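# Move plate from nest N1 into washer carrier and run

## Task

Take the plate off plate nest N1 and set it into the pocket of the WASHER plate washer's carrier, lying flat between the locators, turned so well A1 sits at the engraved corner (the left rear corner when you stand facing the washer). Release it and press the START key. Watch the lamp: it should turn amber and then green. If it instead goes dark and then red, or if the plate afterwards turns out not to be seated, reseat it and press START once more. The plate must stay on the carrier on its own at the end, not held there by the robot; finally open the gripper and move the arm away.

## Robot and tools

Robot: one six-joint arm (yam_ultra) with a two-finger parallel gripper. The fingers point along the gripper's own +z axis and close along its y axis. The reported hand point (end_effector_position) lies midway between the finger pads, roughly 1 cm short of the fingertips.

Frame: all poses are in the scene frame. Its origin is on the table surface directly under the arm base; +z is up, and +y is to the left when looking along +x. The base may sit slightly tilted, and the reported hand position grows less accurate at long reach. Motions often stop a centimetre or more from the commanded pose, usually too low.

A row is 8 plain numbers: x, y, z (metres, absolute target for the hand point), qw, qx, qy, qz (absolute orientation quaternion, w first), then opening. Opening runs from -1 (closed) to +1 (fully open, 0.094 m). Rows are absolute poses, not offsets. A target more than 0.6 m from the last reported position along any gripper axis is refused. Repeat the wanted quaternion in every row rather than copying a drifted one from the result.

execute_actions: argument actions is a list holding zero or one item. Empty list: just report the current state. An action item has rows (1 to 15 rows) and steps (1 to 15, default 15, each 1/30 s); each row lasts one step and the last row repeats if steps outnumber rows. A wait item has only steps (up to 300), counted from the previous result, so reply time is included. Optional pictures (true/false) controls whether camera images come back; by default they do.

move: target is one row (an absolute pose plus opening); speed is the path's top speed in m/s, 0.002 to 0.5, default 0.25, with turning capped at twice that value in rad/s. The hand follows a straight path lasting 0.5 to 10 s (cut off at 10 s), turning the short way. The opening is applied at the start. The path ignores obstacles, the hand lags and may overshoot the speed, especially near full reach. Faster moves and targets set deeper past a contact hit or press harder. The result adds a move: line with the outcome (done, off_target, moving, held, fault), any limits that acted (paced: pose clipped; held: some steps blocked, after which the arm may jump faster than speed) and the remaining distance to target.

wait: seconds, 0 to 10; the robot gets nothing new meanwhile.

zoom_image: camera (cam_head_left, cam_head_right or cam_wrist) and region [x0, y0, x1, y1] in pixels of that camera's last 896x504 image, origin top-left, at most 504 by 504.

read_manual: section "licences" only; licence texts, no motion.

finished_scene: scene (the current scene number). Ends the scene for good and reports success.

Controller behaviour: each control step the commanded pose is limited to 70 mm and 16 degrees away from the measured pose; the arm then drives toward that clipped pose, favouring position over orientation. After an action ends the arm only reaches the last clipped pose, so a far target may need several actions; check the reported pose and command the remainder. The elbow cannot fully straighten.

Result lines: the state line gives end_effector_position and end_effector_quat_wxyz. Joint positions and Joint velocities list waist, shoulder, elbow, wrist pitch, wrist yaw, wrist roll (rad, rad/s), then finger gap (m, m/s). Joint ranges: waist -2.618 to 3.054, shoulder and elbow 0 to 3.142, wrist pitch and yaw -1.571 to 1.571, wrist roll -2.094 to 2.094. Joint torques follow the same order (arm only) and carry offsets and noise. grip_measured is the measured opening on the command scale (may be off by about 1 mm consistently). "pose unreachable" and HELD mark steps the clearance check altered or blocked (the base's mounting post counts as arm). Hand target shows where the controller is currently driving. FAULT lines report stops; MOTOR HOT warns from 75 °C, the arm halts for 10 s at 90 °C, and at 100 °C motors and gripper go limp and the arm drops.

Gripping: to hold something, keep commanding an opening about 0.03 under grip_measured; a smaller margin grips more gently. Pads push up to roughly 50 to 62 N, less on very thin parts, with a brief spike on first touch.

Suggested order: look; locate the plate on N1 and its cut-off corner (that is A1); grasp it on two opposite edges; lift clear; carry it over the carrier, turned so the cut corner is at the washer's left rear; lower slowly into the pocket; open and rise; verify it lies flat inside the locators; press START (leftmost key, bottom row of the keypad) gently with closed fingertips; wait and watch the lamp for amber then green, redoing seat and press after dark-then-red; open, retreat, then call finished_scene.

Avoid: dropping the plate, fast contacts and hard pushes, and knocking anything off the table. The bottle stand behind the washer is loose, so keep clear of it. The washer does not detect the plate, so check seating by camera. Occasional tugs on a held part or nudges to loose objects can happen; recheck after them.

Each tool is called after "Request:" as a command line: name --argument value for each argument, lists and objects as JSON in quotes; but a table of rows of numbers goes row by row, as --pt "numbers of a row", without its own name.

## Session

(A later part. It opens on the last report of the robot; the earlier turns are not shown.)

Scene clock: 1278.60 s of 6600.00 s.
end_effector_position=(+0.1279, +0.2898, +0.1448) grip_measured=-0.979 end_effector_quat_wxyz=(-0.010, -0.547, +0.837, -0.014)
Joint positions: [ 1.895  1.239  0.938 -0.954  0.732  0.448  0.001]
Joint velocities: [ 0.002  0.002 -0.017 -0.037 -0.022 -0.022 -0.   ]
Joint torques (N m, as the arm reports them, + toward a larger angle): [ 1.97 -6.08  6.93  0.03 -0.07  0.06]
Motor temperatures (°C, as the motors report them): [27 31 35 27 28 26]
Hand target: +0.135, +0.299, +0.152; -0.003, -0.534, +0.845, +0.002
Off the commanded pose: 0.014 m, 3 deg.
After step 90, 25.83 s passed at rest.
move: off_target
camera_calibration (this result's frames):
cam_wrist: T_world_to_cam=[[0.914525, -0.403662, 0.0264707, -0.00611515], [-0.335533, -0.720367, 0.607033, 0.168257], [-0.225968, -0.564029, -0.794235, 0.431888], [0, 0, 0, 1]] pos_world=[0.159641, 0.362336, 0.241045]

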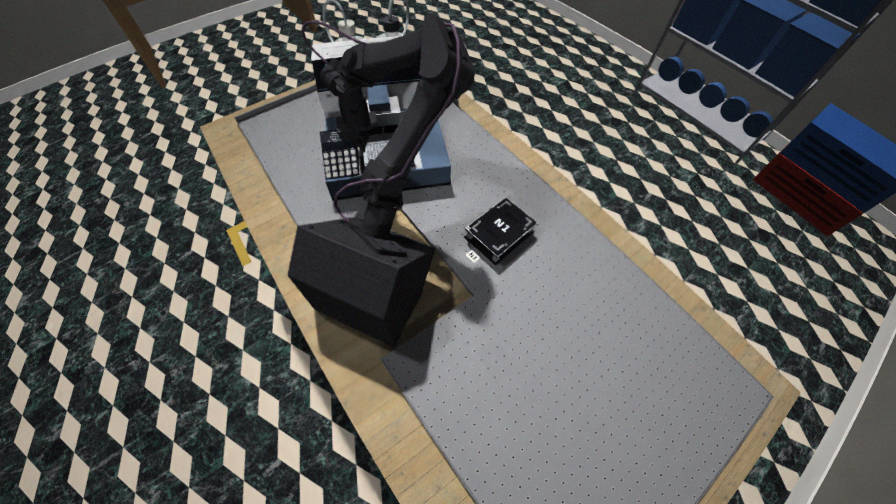

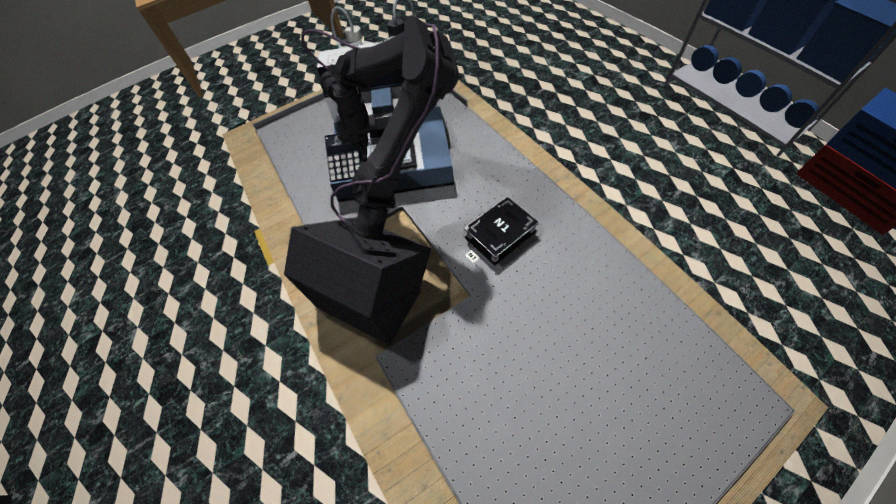

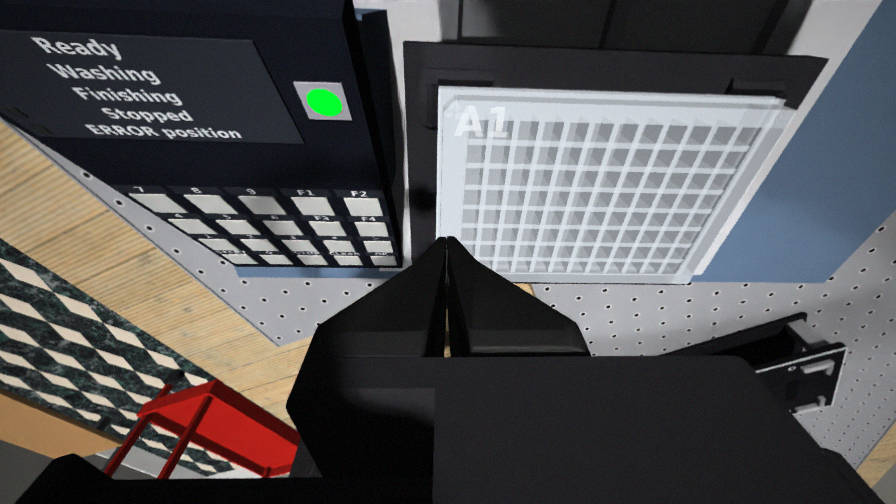

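Request:
move --target '[0.136,0.292,0.137,0.0,-0.534,0.845,0.0,-1.0]' --speed 0.02

Scene clock: 1325.43 s of 6600.00 s.
end_effector_position=(+0.1357, +0.2975, +0.1373) grip_measured=-0.979 end_effector_quat_wxyz=(+0.000, -0.536, +0.845, -0.002)
Joint positions: [ 1.847  1.227  0.924 -0.869  0.718  0.387  0.001]
Joint velocities: [-0.002  0.002  0.007 -0.037 -0.066 -0.066  0.001]
Joint torques (N m, as the arm reports them, + toward a larger angle): [ 1.94 -6.65  3.18  0.1  -0.06 -0.01]
Motor temperatures (°C, as the motors report them): [26 32 35 27 28 26]
Hand target: +0.135, +0.292, +0.137; -0.001, -0.534, +0.845, +0.000
Off the commanded pose: 0.005 m, 0 deg.
After step 90, 42.33 s passed at rest.
move: done
camera_calibration (this result's frames):
cam_wrist: T_world_to_cam=[[0.903033, -0.429211, 0.0175837, 0.000467834], [-0.357992, -0.729307, 0.583055, 0.189935], [-0.23743, -0.532813, -0.812242, 0.426841], [0, 0, 0, 1]] pos_world=[0.168918, 0.366148, 0.235947]

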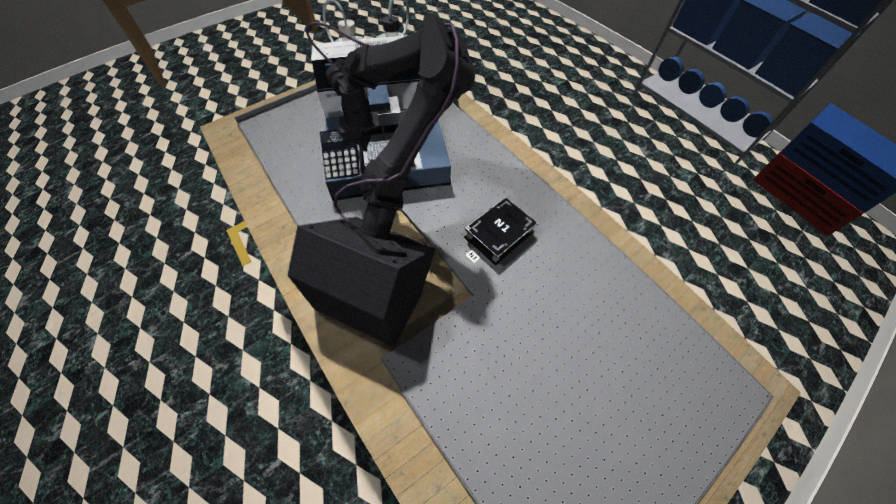

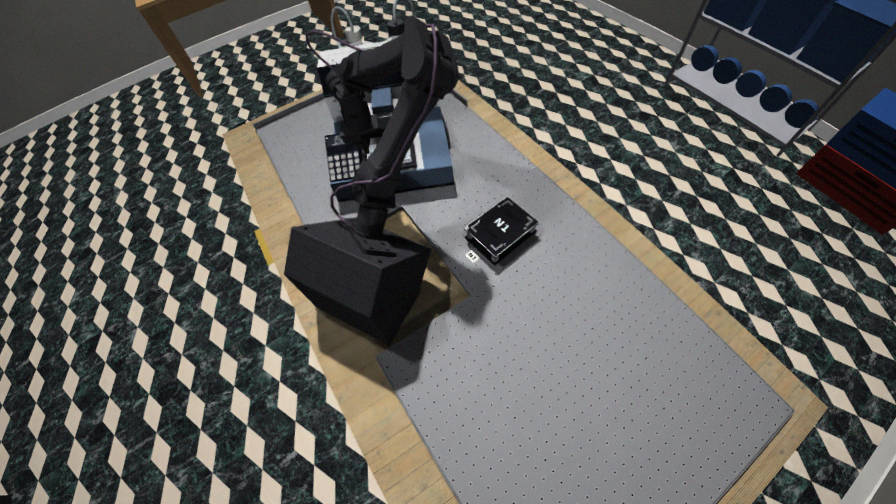

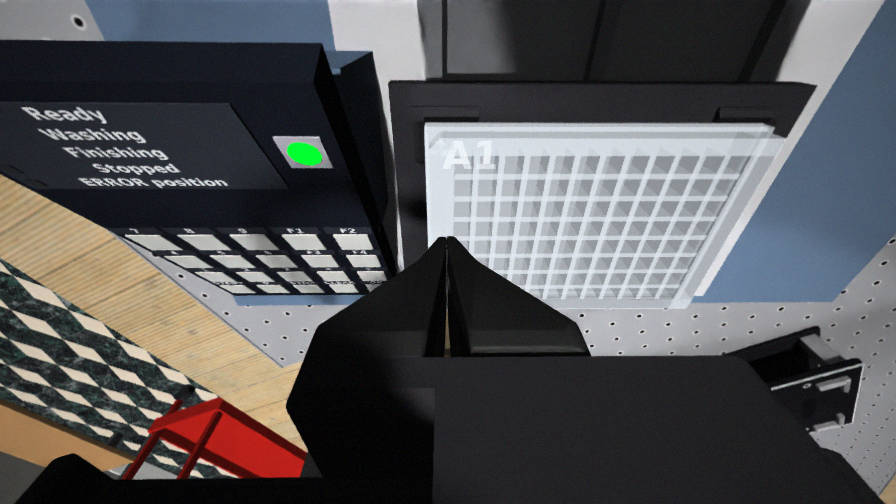

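Request:
move --target '[0.1365,0.2915,0.130,0.0,-0.534,0.845,0.0,-1.0]' --speed 0.01

Scene clock: 1330.40 s of 6600.00 s.
end_effector_position=(+0.1367, +0.2967, +0.1307) grip_measured=-0.979 end_effector_quat_wxyz=(+0.001, -0.535, +0.845, -0.002)
Joint positions: [ 1.823  1.227  0.904 -0.829  0.709  0.359  0.001]
Joint velocities: [-0.012  0.012 -0.002 -0.022  0.037 -0.066 -0.   ]
Joint torques (N m, as the arm reports them, + toward a larger angle): [ 1.97 -6.65  3.21  0.12 -0.04  0.02]
Motor temperatures (°C, as the motors report them): [26 32 35 27 28 26]
Hand target: +0.136, +0.292, +0.130; -0.000, -0.534, +0.846, -0.000
Off the commanded pose: 0.005 m, 0 deg.
After step 90, 0.70 s passed at rest.
move: done
camera_calibration (this result's frames):
cam_wrist: T_world_to_cam=[[0.902354, -0.430624, 0.0178818, -0.000179408], [-0.35961, -0.72938, 0.581967, 0.194034], [-0.237567, -0.531571, -0.813016, 0.421025], [0, 0, 0, 1]] pos_world=[0.16996, 0.365252, 0.229382]

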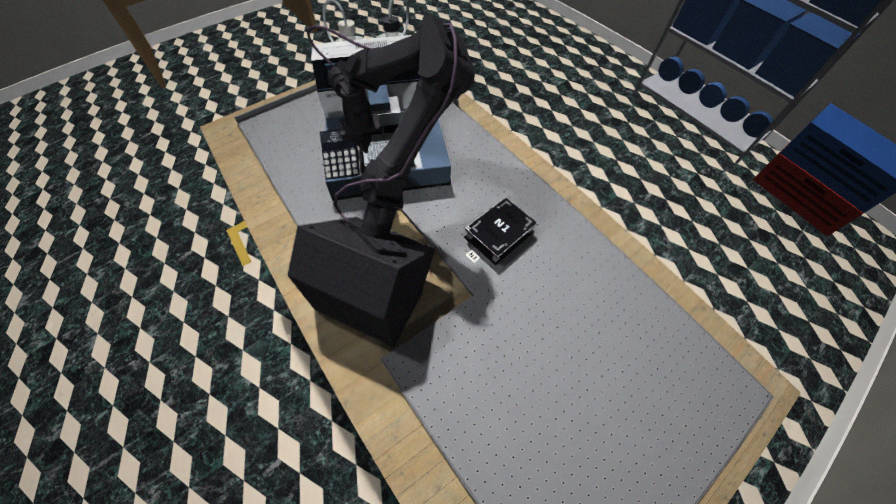

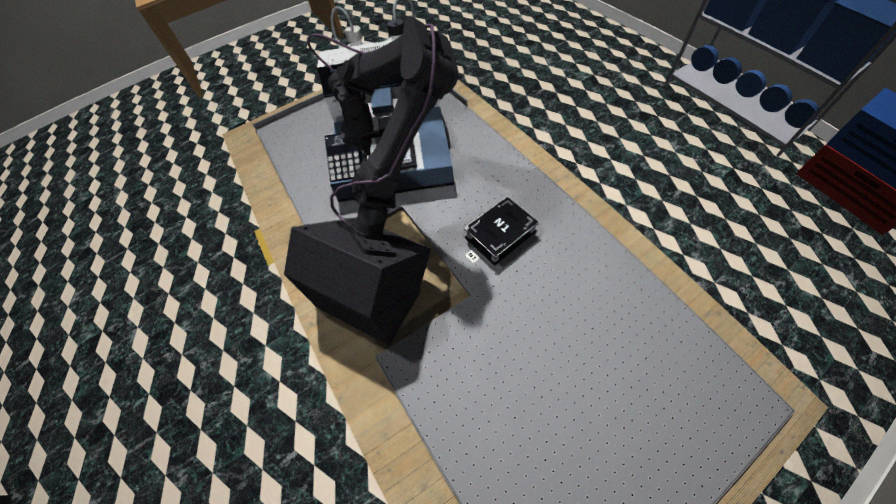

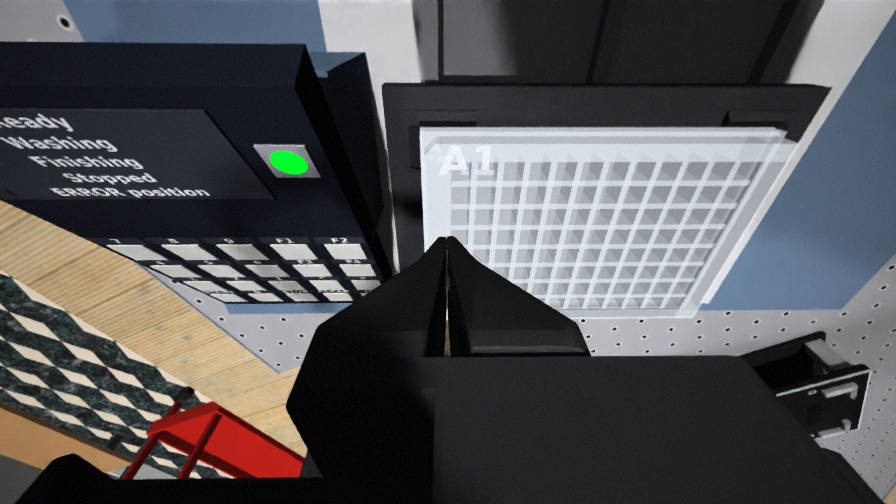

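Request:
execute_actions --actions '[{"rows":[[0.1368,0.2913,0.1298,0,-0.5336,0.8453,-0.0005,-1],[0.1371,0.2912,0.1296,0,-0.5332,0.8455,-0.001,-1],[0.1374,0.291,0.1294,0,-0.5328,0.8458,-0.0015,-1],[0.1377,0.2909,0.1292,-0.0001,-0.5323,0.8461,-0.002,-1],[0.138,0.2907,0.129,-0.0001,-0.5319,0.8463,-0.0025,-1],[0.1383,0.2906,0.1288,-0.0001,-0.5315,0.8466,-0.003,-1],[0.1386,0.2904,0.1286,-0.0001,-0.5311,0.8469,-0.0035,-1],[0.139,0.2902,0.1284,-0.0002,-0.5306,0.8471,-0.0041,-1],[0.1393,0.2901,0.1283,-0.0002,-0.5302,0.8474,-0.0046,-1],[0.1396,0.2899,0.1281,-0.0002,-0.5298,0.8476,-0.0051,-1],[0.1399,0.2898,0.1279,-0.0002,-0.5294,0.8479,-0.0056,-1],[0.1402,0.2896,0.1277,-0.0003,-0.5289,0.8482,-0.0061,-1],[0.1405,0.2895,0.1275,-0.0003,-0.5285,0.8484,-0.0066,-1],[0.1408,0.2893,0.1273,-0.0003,-0.5281,0.8487,-0.0071,-1]],"steps":15}]' --pictures false

Request:
execute_actions --actions '[{"steps":15}]'

Scene clock: 1346.93 s of 6600.00 s.
end_effector_position=(+0.1400, +0.2952, +0.1284) grip_measured=-0.979 end_effector_quat_wxyz=(+0.000, -0.530, +0.848, -0.007)
Joint positions: [ 1.807  1.227  0.904 -0.826  0.707  0.357  0.001]
Joint velocities: [-0.022 -0.002  0.007 -0.022 -0.007 -0.022 -0.   ]
Joint torques (N m, as the arm reports them, + toward a larger angle): [ 1.67 -6.52  3.33  0.07 -0.07  0.01]
Motor temperatures (°C, as the motors report them): [26 32 34 27 28 26]
Hand target: +0.141, +0.289, +0.127; -0.001, -0.528, +0.849, -0.007
Off the commanded pose: 0.006 m, 0 deg.
Steps of this call (steps 1 to 90: nothing new was sent; then 13.03 s passed at rest; steps 91 to 105: all 15 steps of this action). Readings (end_effector_position):
91: (+0.1367, +0.2971, +0.1307)
92: (+0.1367, +0.2971, +0.1307)
94: (+0.1368, +0.2970, +0.1306)
98: (+0.1385, +0.2962, +0.1295)
105: the state above

Scene clock: 1347.43 s of 6600.00 s.
end_effector_position=(+0.1400, +0.2952, +0.1284) grip_measured=-0.979 end_effector_quat_wxyz=(+0.000, -0.530, +0.848, -0.007)
Joint positions: [ 1.807  1.227  0.904 -0.826  0.707  0.357  0.001]
Joint velocities: [-0.007 -0.002  0.007 -0.051  0.007  0.037  0.   ]
Joint torques (N m, as the arm reports them, + toward a larger angle): [ 1.67 -6.48  3.35  0.07 -0.02 -0.01]
Motor temperatures (°C, as the motors report them): [26 32 34 27 28 26]
Hand target: +0.141, +0.289, +0.127; -0.000, -0.528, +0.849, -0.007
Off the commanded pose: 0.006 m, 0 deg.
Steps of this call (steps 1 to 15: nothing new was sent). Readings (end_effector_position):
1: (+0.1400, +0.2952, +0.1284)
2: (+0.1400, +0.2952, +0.1284)
4: (+0.1400, +0.2952, +0.1284)
8: (+0.1400, +0.2952, +0.1284)
15: the state above
camera_calibration (this result's frames):
cam_wrist: T_world_to_cam=[[0.897318, -0.440664, 0.0252191, -0.00112309], [-0.370246, -0.72036, 0.586514, 0.193633], [-0.240289, -0.535627, -0.809546, 0.420308], [0, 0, 0, 1]] pos_world=[0.173695, 0.364119, 0.226718]

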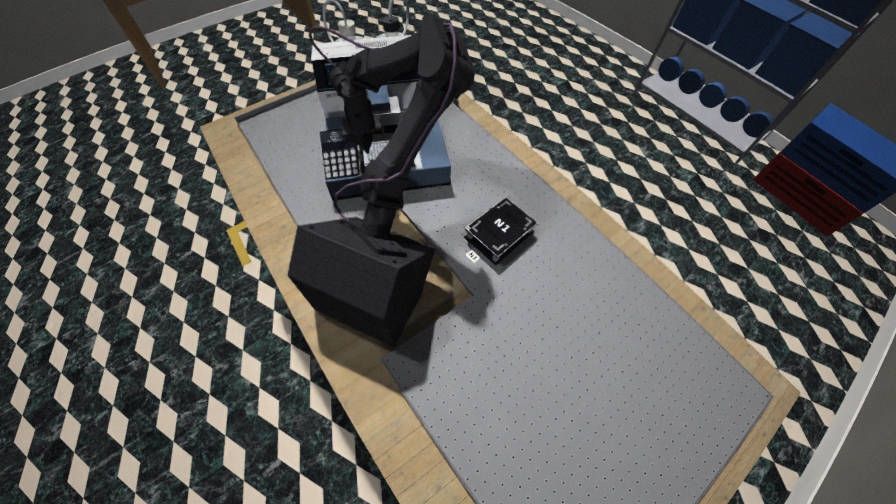

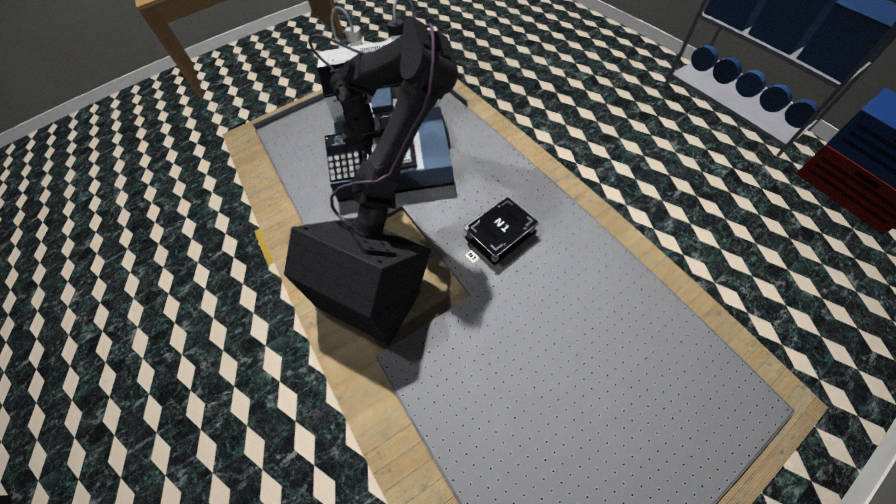

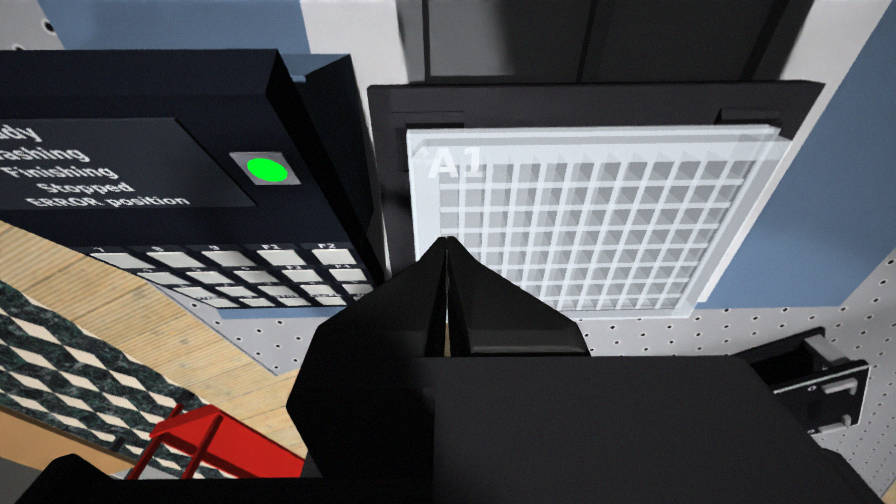

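Request:
execute_actions --actions '[{"rows":[[0.141,0.289,0.1268,-0.0006,-0.5279,0.8488,-0.0083,-1],[0.1412,0.2887,0.1262,-0.001,-0.5278,0.8489,-0.0095,-1],[0.1414,0.2885,0.1257,-0.0013,-0.5276,0.849,-0.0107,-1],[0.1416,0.2882,0.1252,-0.0016,-0.5274,0.8491,-0.0119,-1],[0.1418,0.2879,0.1247,-0.002,-0.5273,0.8493,-0.0131,-1],[0.142,0.2876,0.1241,-0.0023,-0.5271,0.8494,-0.0142,-1],[0.1422,0.2873,0.1236,-0.0026,-0.5269,0.8495,-0.0154,-1],[0.1424,0.2871,0.1231,-0.0029,-0.5267,0.8496,-0.0166,-1],[0.1426,0.2868,0.1225,-0.0033,-0.5266,0.8497,-0.0178,-1],[0.1428,0.2865,0.122,-0.0036,-0.5264,0.8498,-0.019,-1]],"steps":15}]'

Scene clock: 1362.90 s of 6600.00 s.
end_effector_position=(+0.1401, +0.2947, +0.1277) grip_measured=-0.979 end_effector_quat_wxyz=(-0.002, -0.528, +0.849, -0.007)
Joint positions: [ 1.801  1.227  0.904 -0.826  0.701  0.357  0.001]
Joint velocities: [-0.007  0.002 -0.012  0.051 -0.022  0.022 -0.001]
Joint torques (N m, as the arm reports them, + toward a larger angle): [ 0.86 -5.28  3.51  0.05  0.02  0.04]
Motor temperatures (°C, as the motors report them): [26 32 34 27 28 26]
Hand target: +0.143, +0.286, +0.122; -0.004, -0.526, +0.850, -0.019
Off the commanded pose: 0.010 m, 1 deg.
Steps of this call (steps 1 to 90: nothing new was sent; then 11.97 s passed at rest; steps 91 to 105: all 15 steps of this action). Readings (end_effector_position):
91: (+0.1400, +0.2952, +0.1284)
92: (+0.1400, +0.2952, +0.1284)
94: (+0.1401, +0.2951, +0.1282)
98: (+0.1401, +0.2949, +0.1279)
105: the state above
camera_calibration (this result's frames):
cam_wrist: T_world_to_cam=[[0.895532, -0.444447, 0.0221373, 0.000421534], [-0.370684, -0.717532, 0.589696, 0.192601], [-0.246204, -0.536298, -0.807322, 0.420252], [0, 0, 0, 1]] pos_world=[0.174484, 0.363765, 0.225694]

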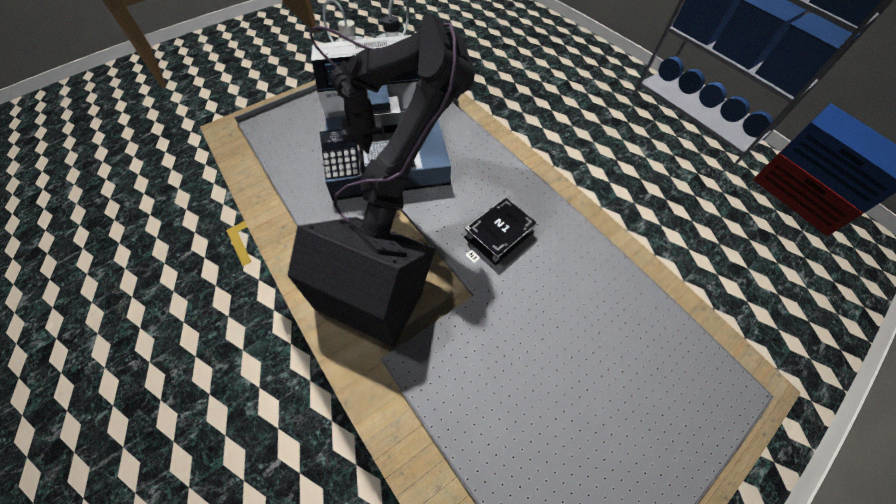

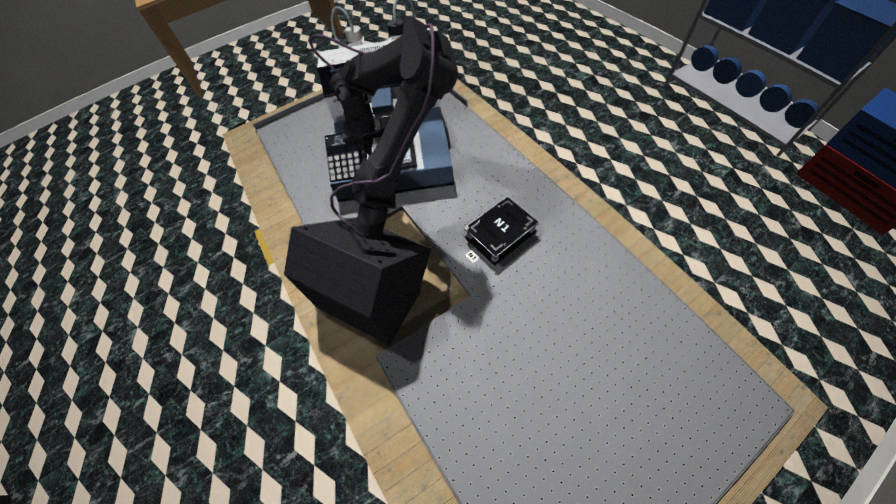

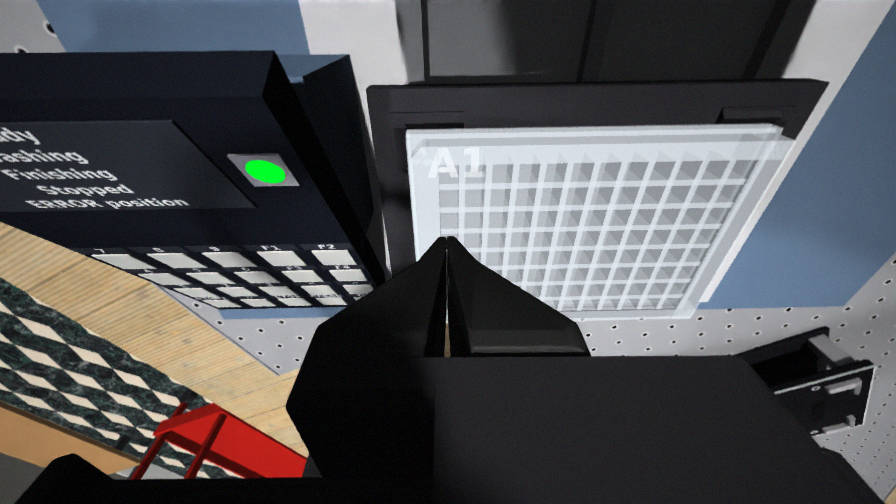

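Request:
zoom_image --camera "cam_wrist" --region '[700, 90, 800, 150]'

Request:
zoom_image --camera "cam_wrist" --region '[380, 100, 480, 190]'

Region (700, 90, 800, 150) of cam_wrist's 896x504 image, scaled by 5.040, with more detail than that image has; it fills the top 302 rows of this view, and the rest is white.

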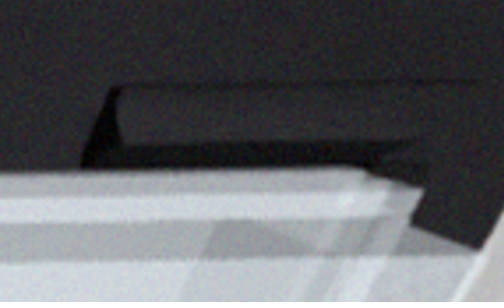

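Region (380, 100, 480, 190) of cam_wrist's 896x504 image, scaled by 5.040, with more detail than that image has; it fills the top 454 rows of this view, and the rest is white.

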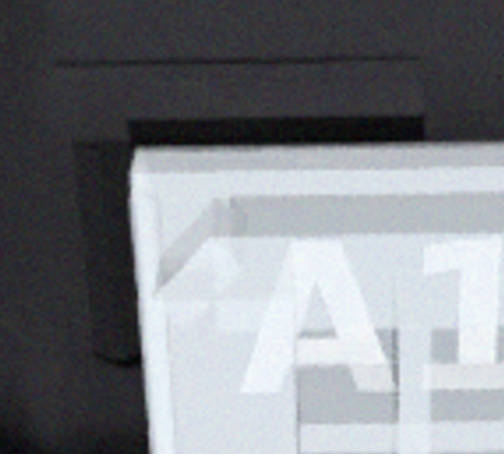

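Request:
move --target '[0.135,0.298,0.155,0.0,-0.534,0.845,0.0,-1.0]' --speed 0.08

Request:
move --target '[0.012,0.308,0.14,0.0,-0.534,0.845,0.0,-1.0]' --speed 0.12

Scene clock: 1413.13 s of 6600.00 s.
end_effector_position=(+0.1309, +0.2899, +0.1459) grip_measured=-0.979 end_effector_quat_wxyz=(-0.010, -0.540, +0.841, -0.012)
Joint positions: [ 1.887  1.227  0.94  -0.954  0.727  0.449  0.001]
Joint velocities: [ 0.022  0.002  0.012 -0.022  0.051  0.037 -0.   ]
Joint torques (N m, as the arm reports them, + toward a larger angle): [ 3.54 -5.34  7.14 -0.1   0.06  0.11]
Motor temperatures (°C, as the motors report them): [26 32 34 27 28 26]
Hand target: +0.135, +0.298, +0.155; +0.001, -0.534, +0.845, -0.000
Off the commanded pose: 0.013 m, 2 deg.
After step 90, 46.27 s passed at rest.
move: off_target
camera_calibration (this result's frames):
cam_wrist: T_world_to_cam=[[0.907861, -0.418634, 0.0230944, -0.00311035], [-0.346334, -0.717745, 0.604066, 0.169803], [-0.236307, -0.556406, -0.7966, 0.433061], [0, 0, 0, 1]] pos_world=[0.163967, 0.361531, 0.242476]

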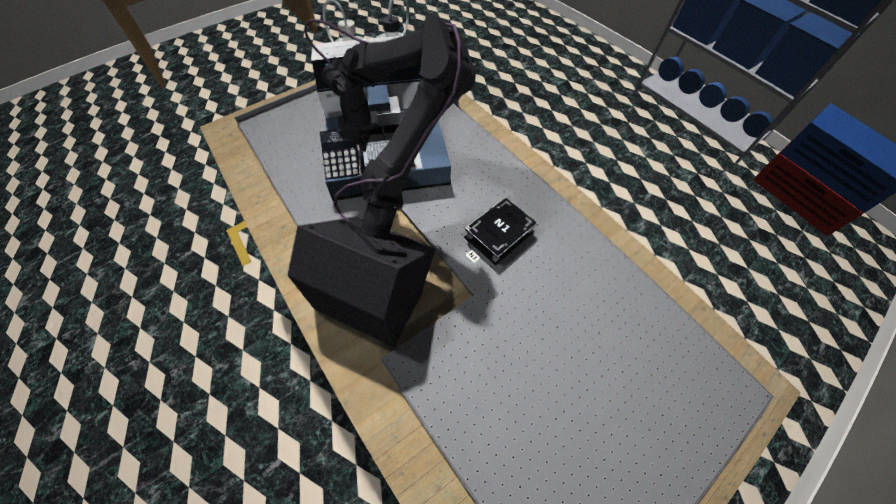

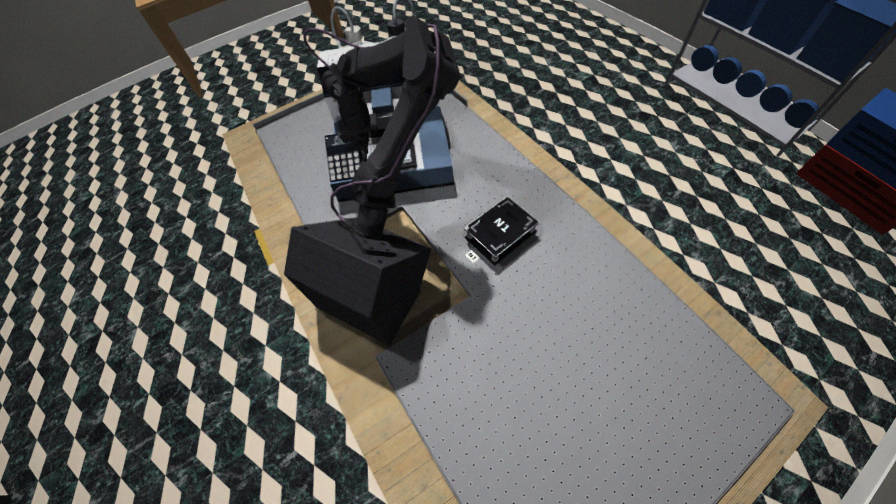

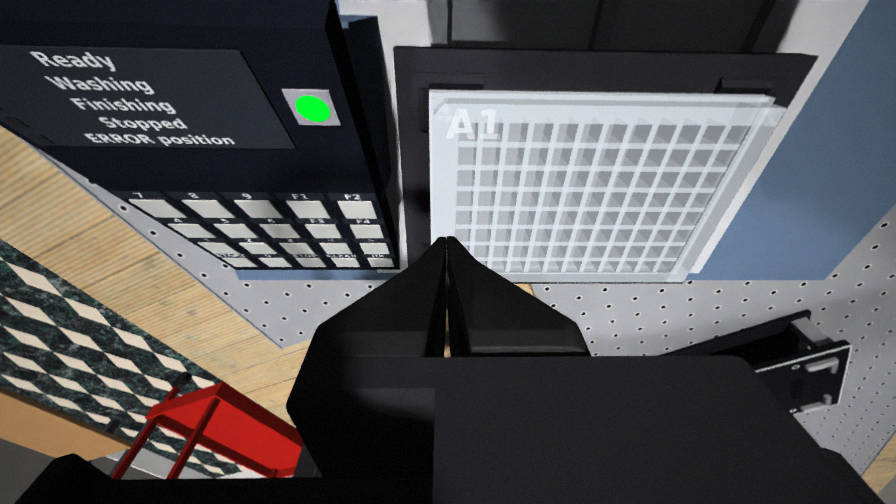

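Scene clock: 1414.67 s of 6600.00 s.
end_effector_position=(+0.0184, +0.3026, +0.1386) grip_measured=-0.979 end_effector_quat_wxyz=(-0.004, -0.534, +0.846, -0.007)
Joint positions: [ 2.202  1.57   0.94  -0.891  0.795  0.88   0.001]
Joint velocities: [-0.002 -0.002  0.012 -0.051  0.007 -0.007 -0.   ]
Joint torques (N m, as the arm reports them, + toward a larger angle): [ 5.17 -3.31  5.39  0.06  0.08  0.1 ]
Motor temperatures (°C, as the motors report them): [26 31 34 27 28 26]
Hand target: +0.015, +0.307, +0.140; +0.003, -0.535, +0.845, -0.002
Off the commanded pose: 0.008 m, 1 deg.
move: done
camera_calibration (this result's frames):
cam_wrist: T_world_to_cam=[[0.901215, -0.432888, 0.0204906, 0.109315], [-0.359882, -0.721208, 0.591899, 0.147312], [-0.241448, -0.540803, -0.805751, 0.404316], [0, 0, 0, 1]] pos_world=[0.05212, 0.372219, 0.236344]

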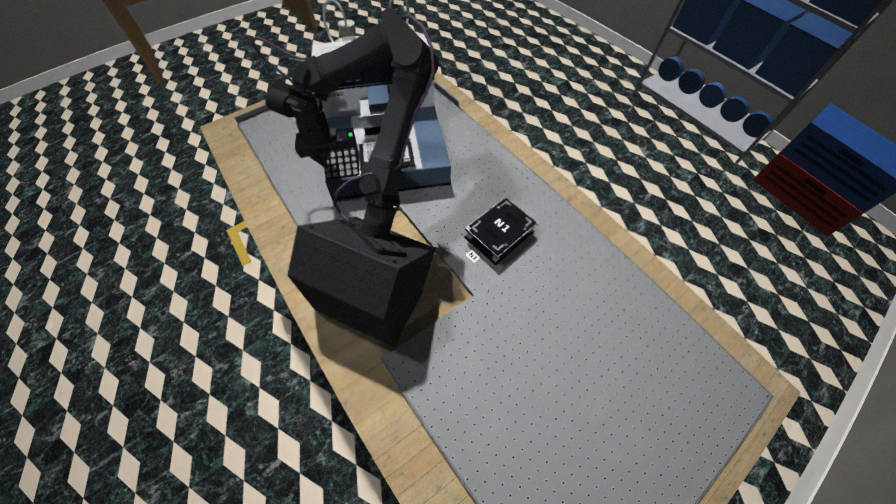

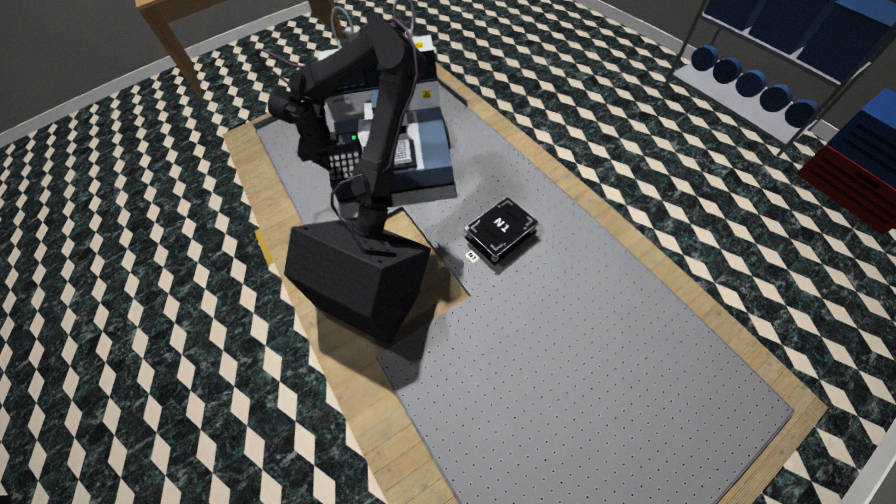

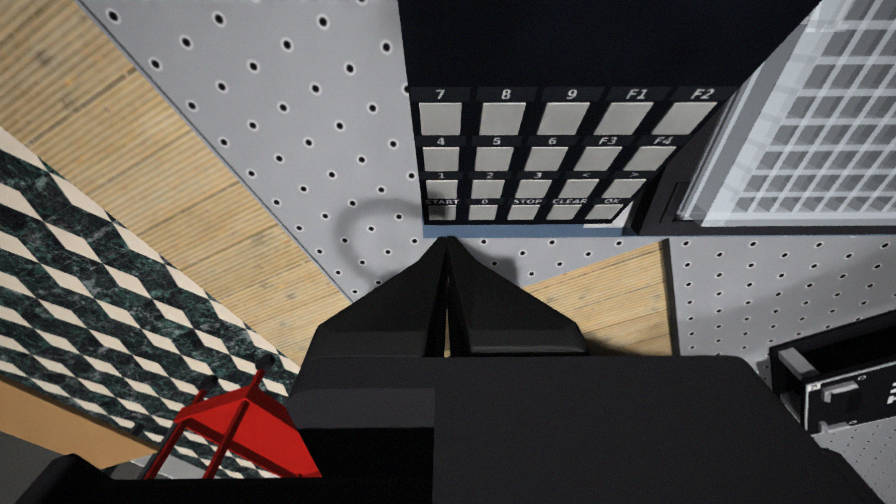

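Request:
zoom_image --camera "cam_wrist" --region '[410, 170, 640, 260]'

Region (410, 170, 640, 260) of cam_wrist's 896x504 image, scaled by 2.191, with more detail than that image has; it fills the top 197 rows of this view, and the rest is white.

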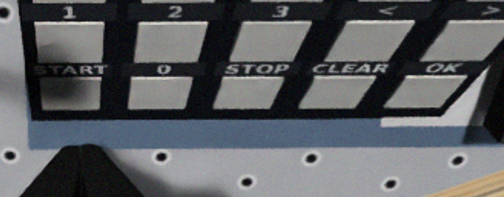

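Request:
move --target '[0.0135,0.295,0.118,0.0,-0.534,0.845,0.0,-1.0]' --speed 0.03

Scene clock: 1431.20 s of 6600.00 s.
end_effector_position=(+0.0134, +0.3024, +0.1224) grip_measured=-0.979 end_effector_quat_wxyz=(-0.000, -0.528, +0.849, +0.007)
Joint positions: [ 2.171  1.57   0.872 -0.751  0.795  0.821  0.001]
Joint velocities: [ 0.002 -0.002  0.012  0.066 -0.095  0.037 -0.   ]
Joint torques (N m, as the arm reports them, + toward a larger angle): [ 3.9  -4.71  2.81  0.11  0.    0.05]
Motor temperatures (°C, as the motors report them): [27 31 34 27 28 26]
Hand target: +0.013, +0.295, +0.118; -0.001, -0.534, +0.845, +0.000
Off the commanded pose: 0.009 m, 1 deg.
After step 90, 12.37 s passed at rest.
move: done
camera_calibration (this result's frames):
cam_wrist: T_world_to_cam=[[0.895027, -0.446011, 0.00128567, 0.120428], [-0.365535, -0.731875, 0.575103, 0.16035], [-0.255561, -0.515203, -0.81808, 0.383975], [0, 0, 0, 1]] pos_world=[0.048956, 0.368893, 0.22175]

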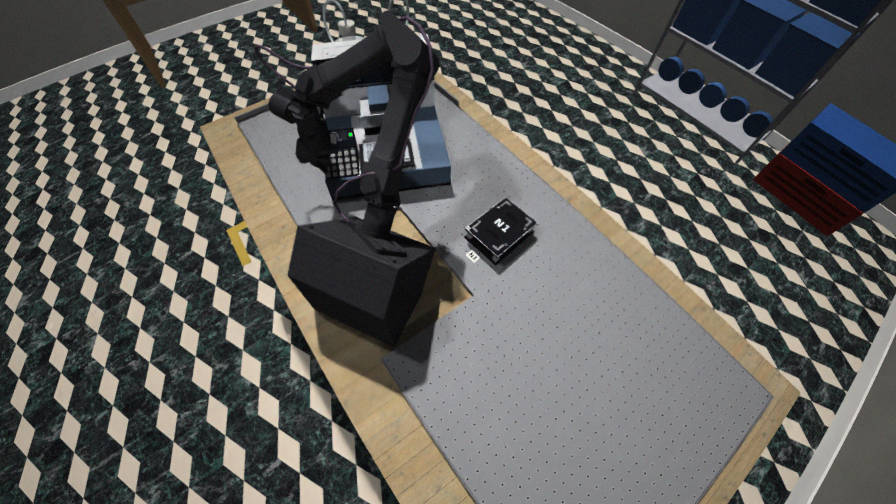

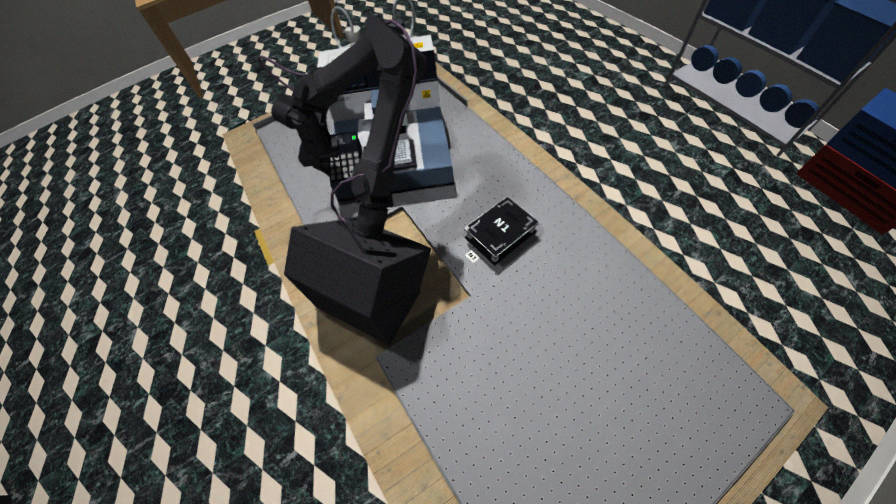

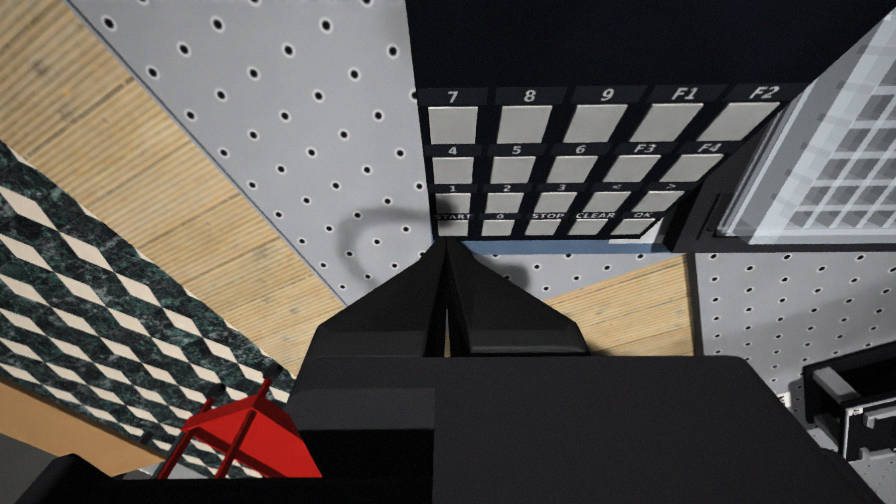

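Request:
move --target '[0.0142,0.2915,0.108,0.0,-0.534,0.845,0.0,-1.0]' --speed 0.015

Scene clock: 1439.53 s of 6600.00 s.
end_effector_position=(+0.0146, +0.2993, +0.1123) grip_measured=-0.979 end_effector_quat_wxyz=(+0.002, -0.528, +0.849, +0.006)
Joint positions: [ 2.144  1.57   0.837 -0.689  0.795  0.784  0.001]
Joint velocities: [-0.007 -0.007 -0.007 -0.007 -0.066  0.022 -0.   ]
Joint torques (N m, as the arm reports them, + toward a larger angle): [ 3.73 -4.63  2.65  0.06 -0.01  0.  ]
Motor temperatures (°C, as the motors report them): [27 31 34 27 28 26]
Hand target: +0.014, +0.291, +0.108; -0.000, -0.534, +0.845, -0.000
Off the commanded pose: 0.009 m, 1 deg.
After step 90, 3.90 s passed at rest.
move: done
camera_calibration (this result's frames):
cam_wrist: T_world_to_cam=[[0.895267, -0.445506, 0.00450839, 0.117421], [-0.367269, -0.732241, 0.57353, 0.164566], [-0.25221, -0.515119, -0.819172, 0.374455], [0, 0, 0, 1]] pos_world=[0.0497584, 0.365703, 0.21183]

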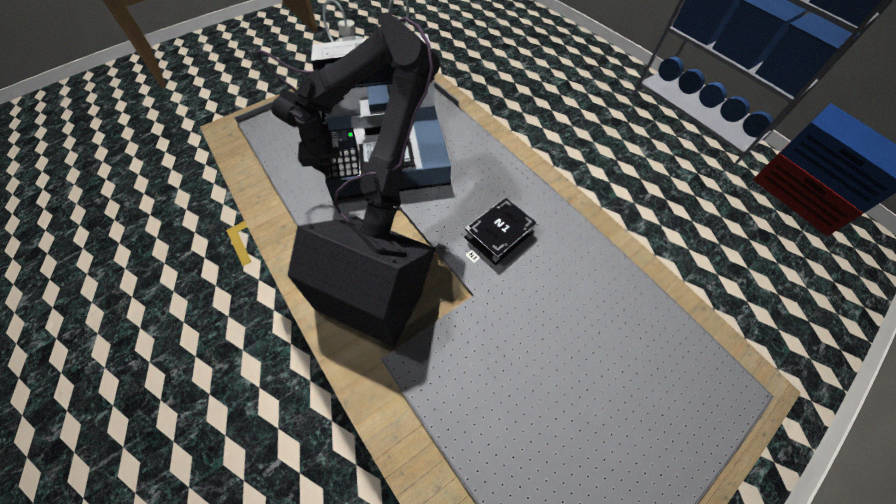

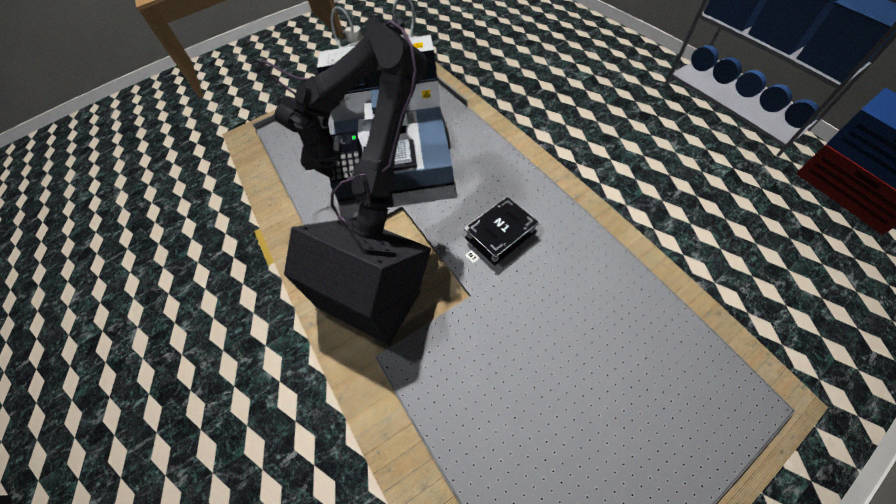

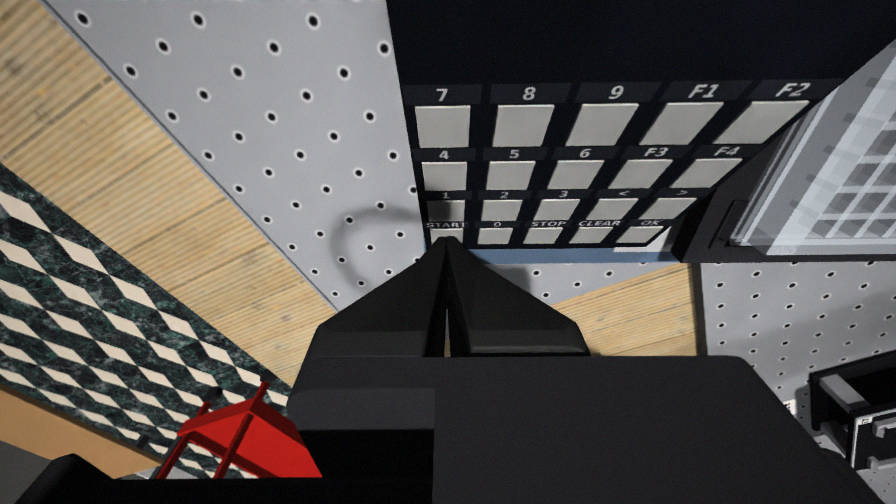

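Request:
move --target '[0.0148,0.2925,0.1025,0.0,-0.534,0.845,0.0,-1.0]' --speed 0.01

Scene clock: 1454.80 s of 6600.00 s.
end_effector_position=(+0.0158, +0.3021, +0.1104) grip_measured=-0.979 end_effector_quat_wxyz=(+0.003, -0.529, +0.848, +0.009)
Joint positions: [ 2.134  1.57   0.837 -0.67   0.794  0.759  0.001]
Joint velocities: [-0.002 -0.007 -0.002 -0.051 -0.037 -0.066  0.001]
Joint torques (N m, as the arm reports them, + toward a larger angle): [ 3.21 -4.21  2.16  0.29 -0.03  0.02]
Motor temperatures (°C, as the motors report them): [27 31 34 27 28 26]
Hand target: +0.015, +0.292, +0.103; -0.000, -0.534, +0.845, -0.000
Off the commanded pose: 0.013 m, 1 deg.
After step 90, 10.83 s passed at rest.
move: off_target
camera_calibration (this result's frames):
cam_wrist: T_world_to_cam=[[0.896903, -0.442225, 0.0010362, 0.117027], [-0.363902, -0.736715, 0.569936, 0.169858], [-0.251277, -0.511554, -0.821689, 0.373849], [0, 0, 0, 1]] pos_world=[0.0507888, 0.368133, 0.210258]

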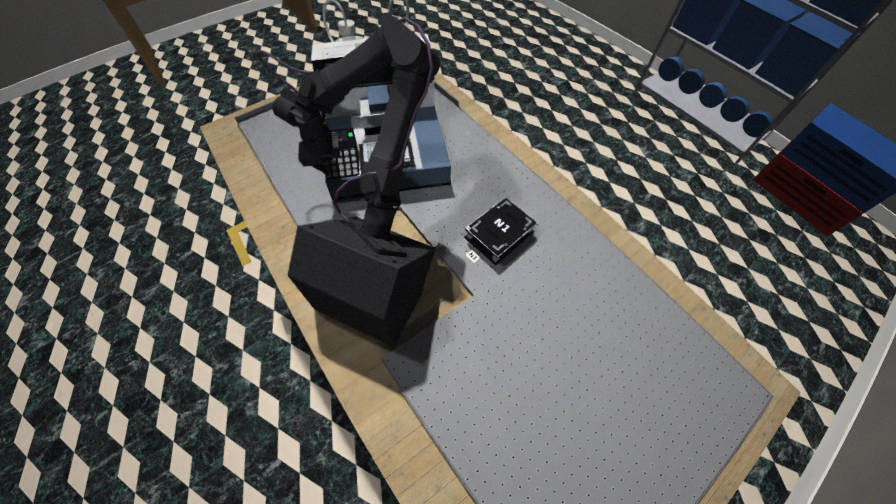

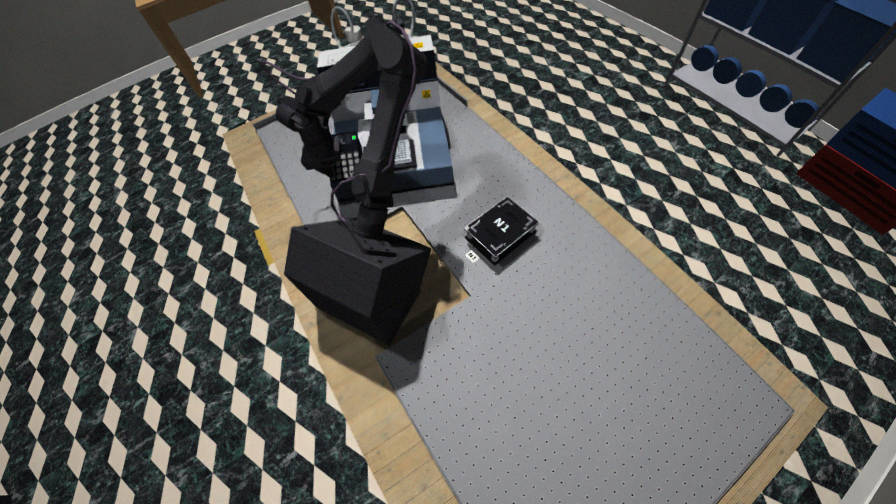

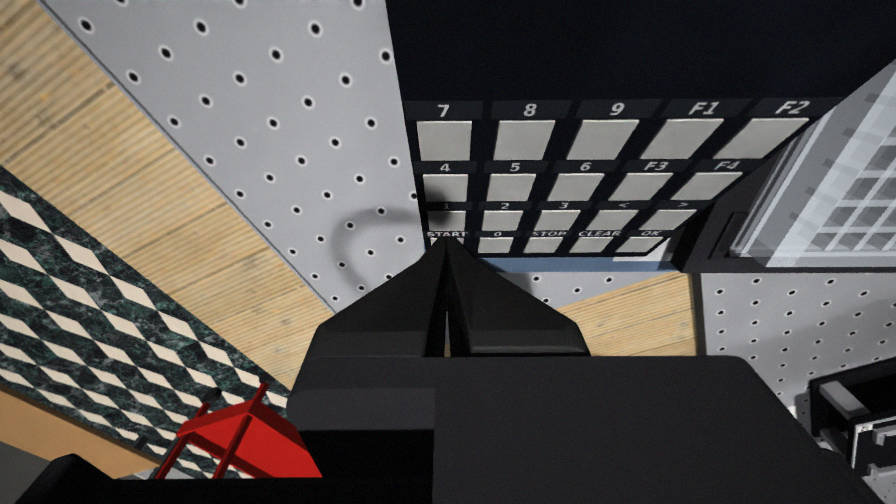

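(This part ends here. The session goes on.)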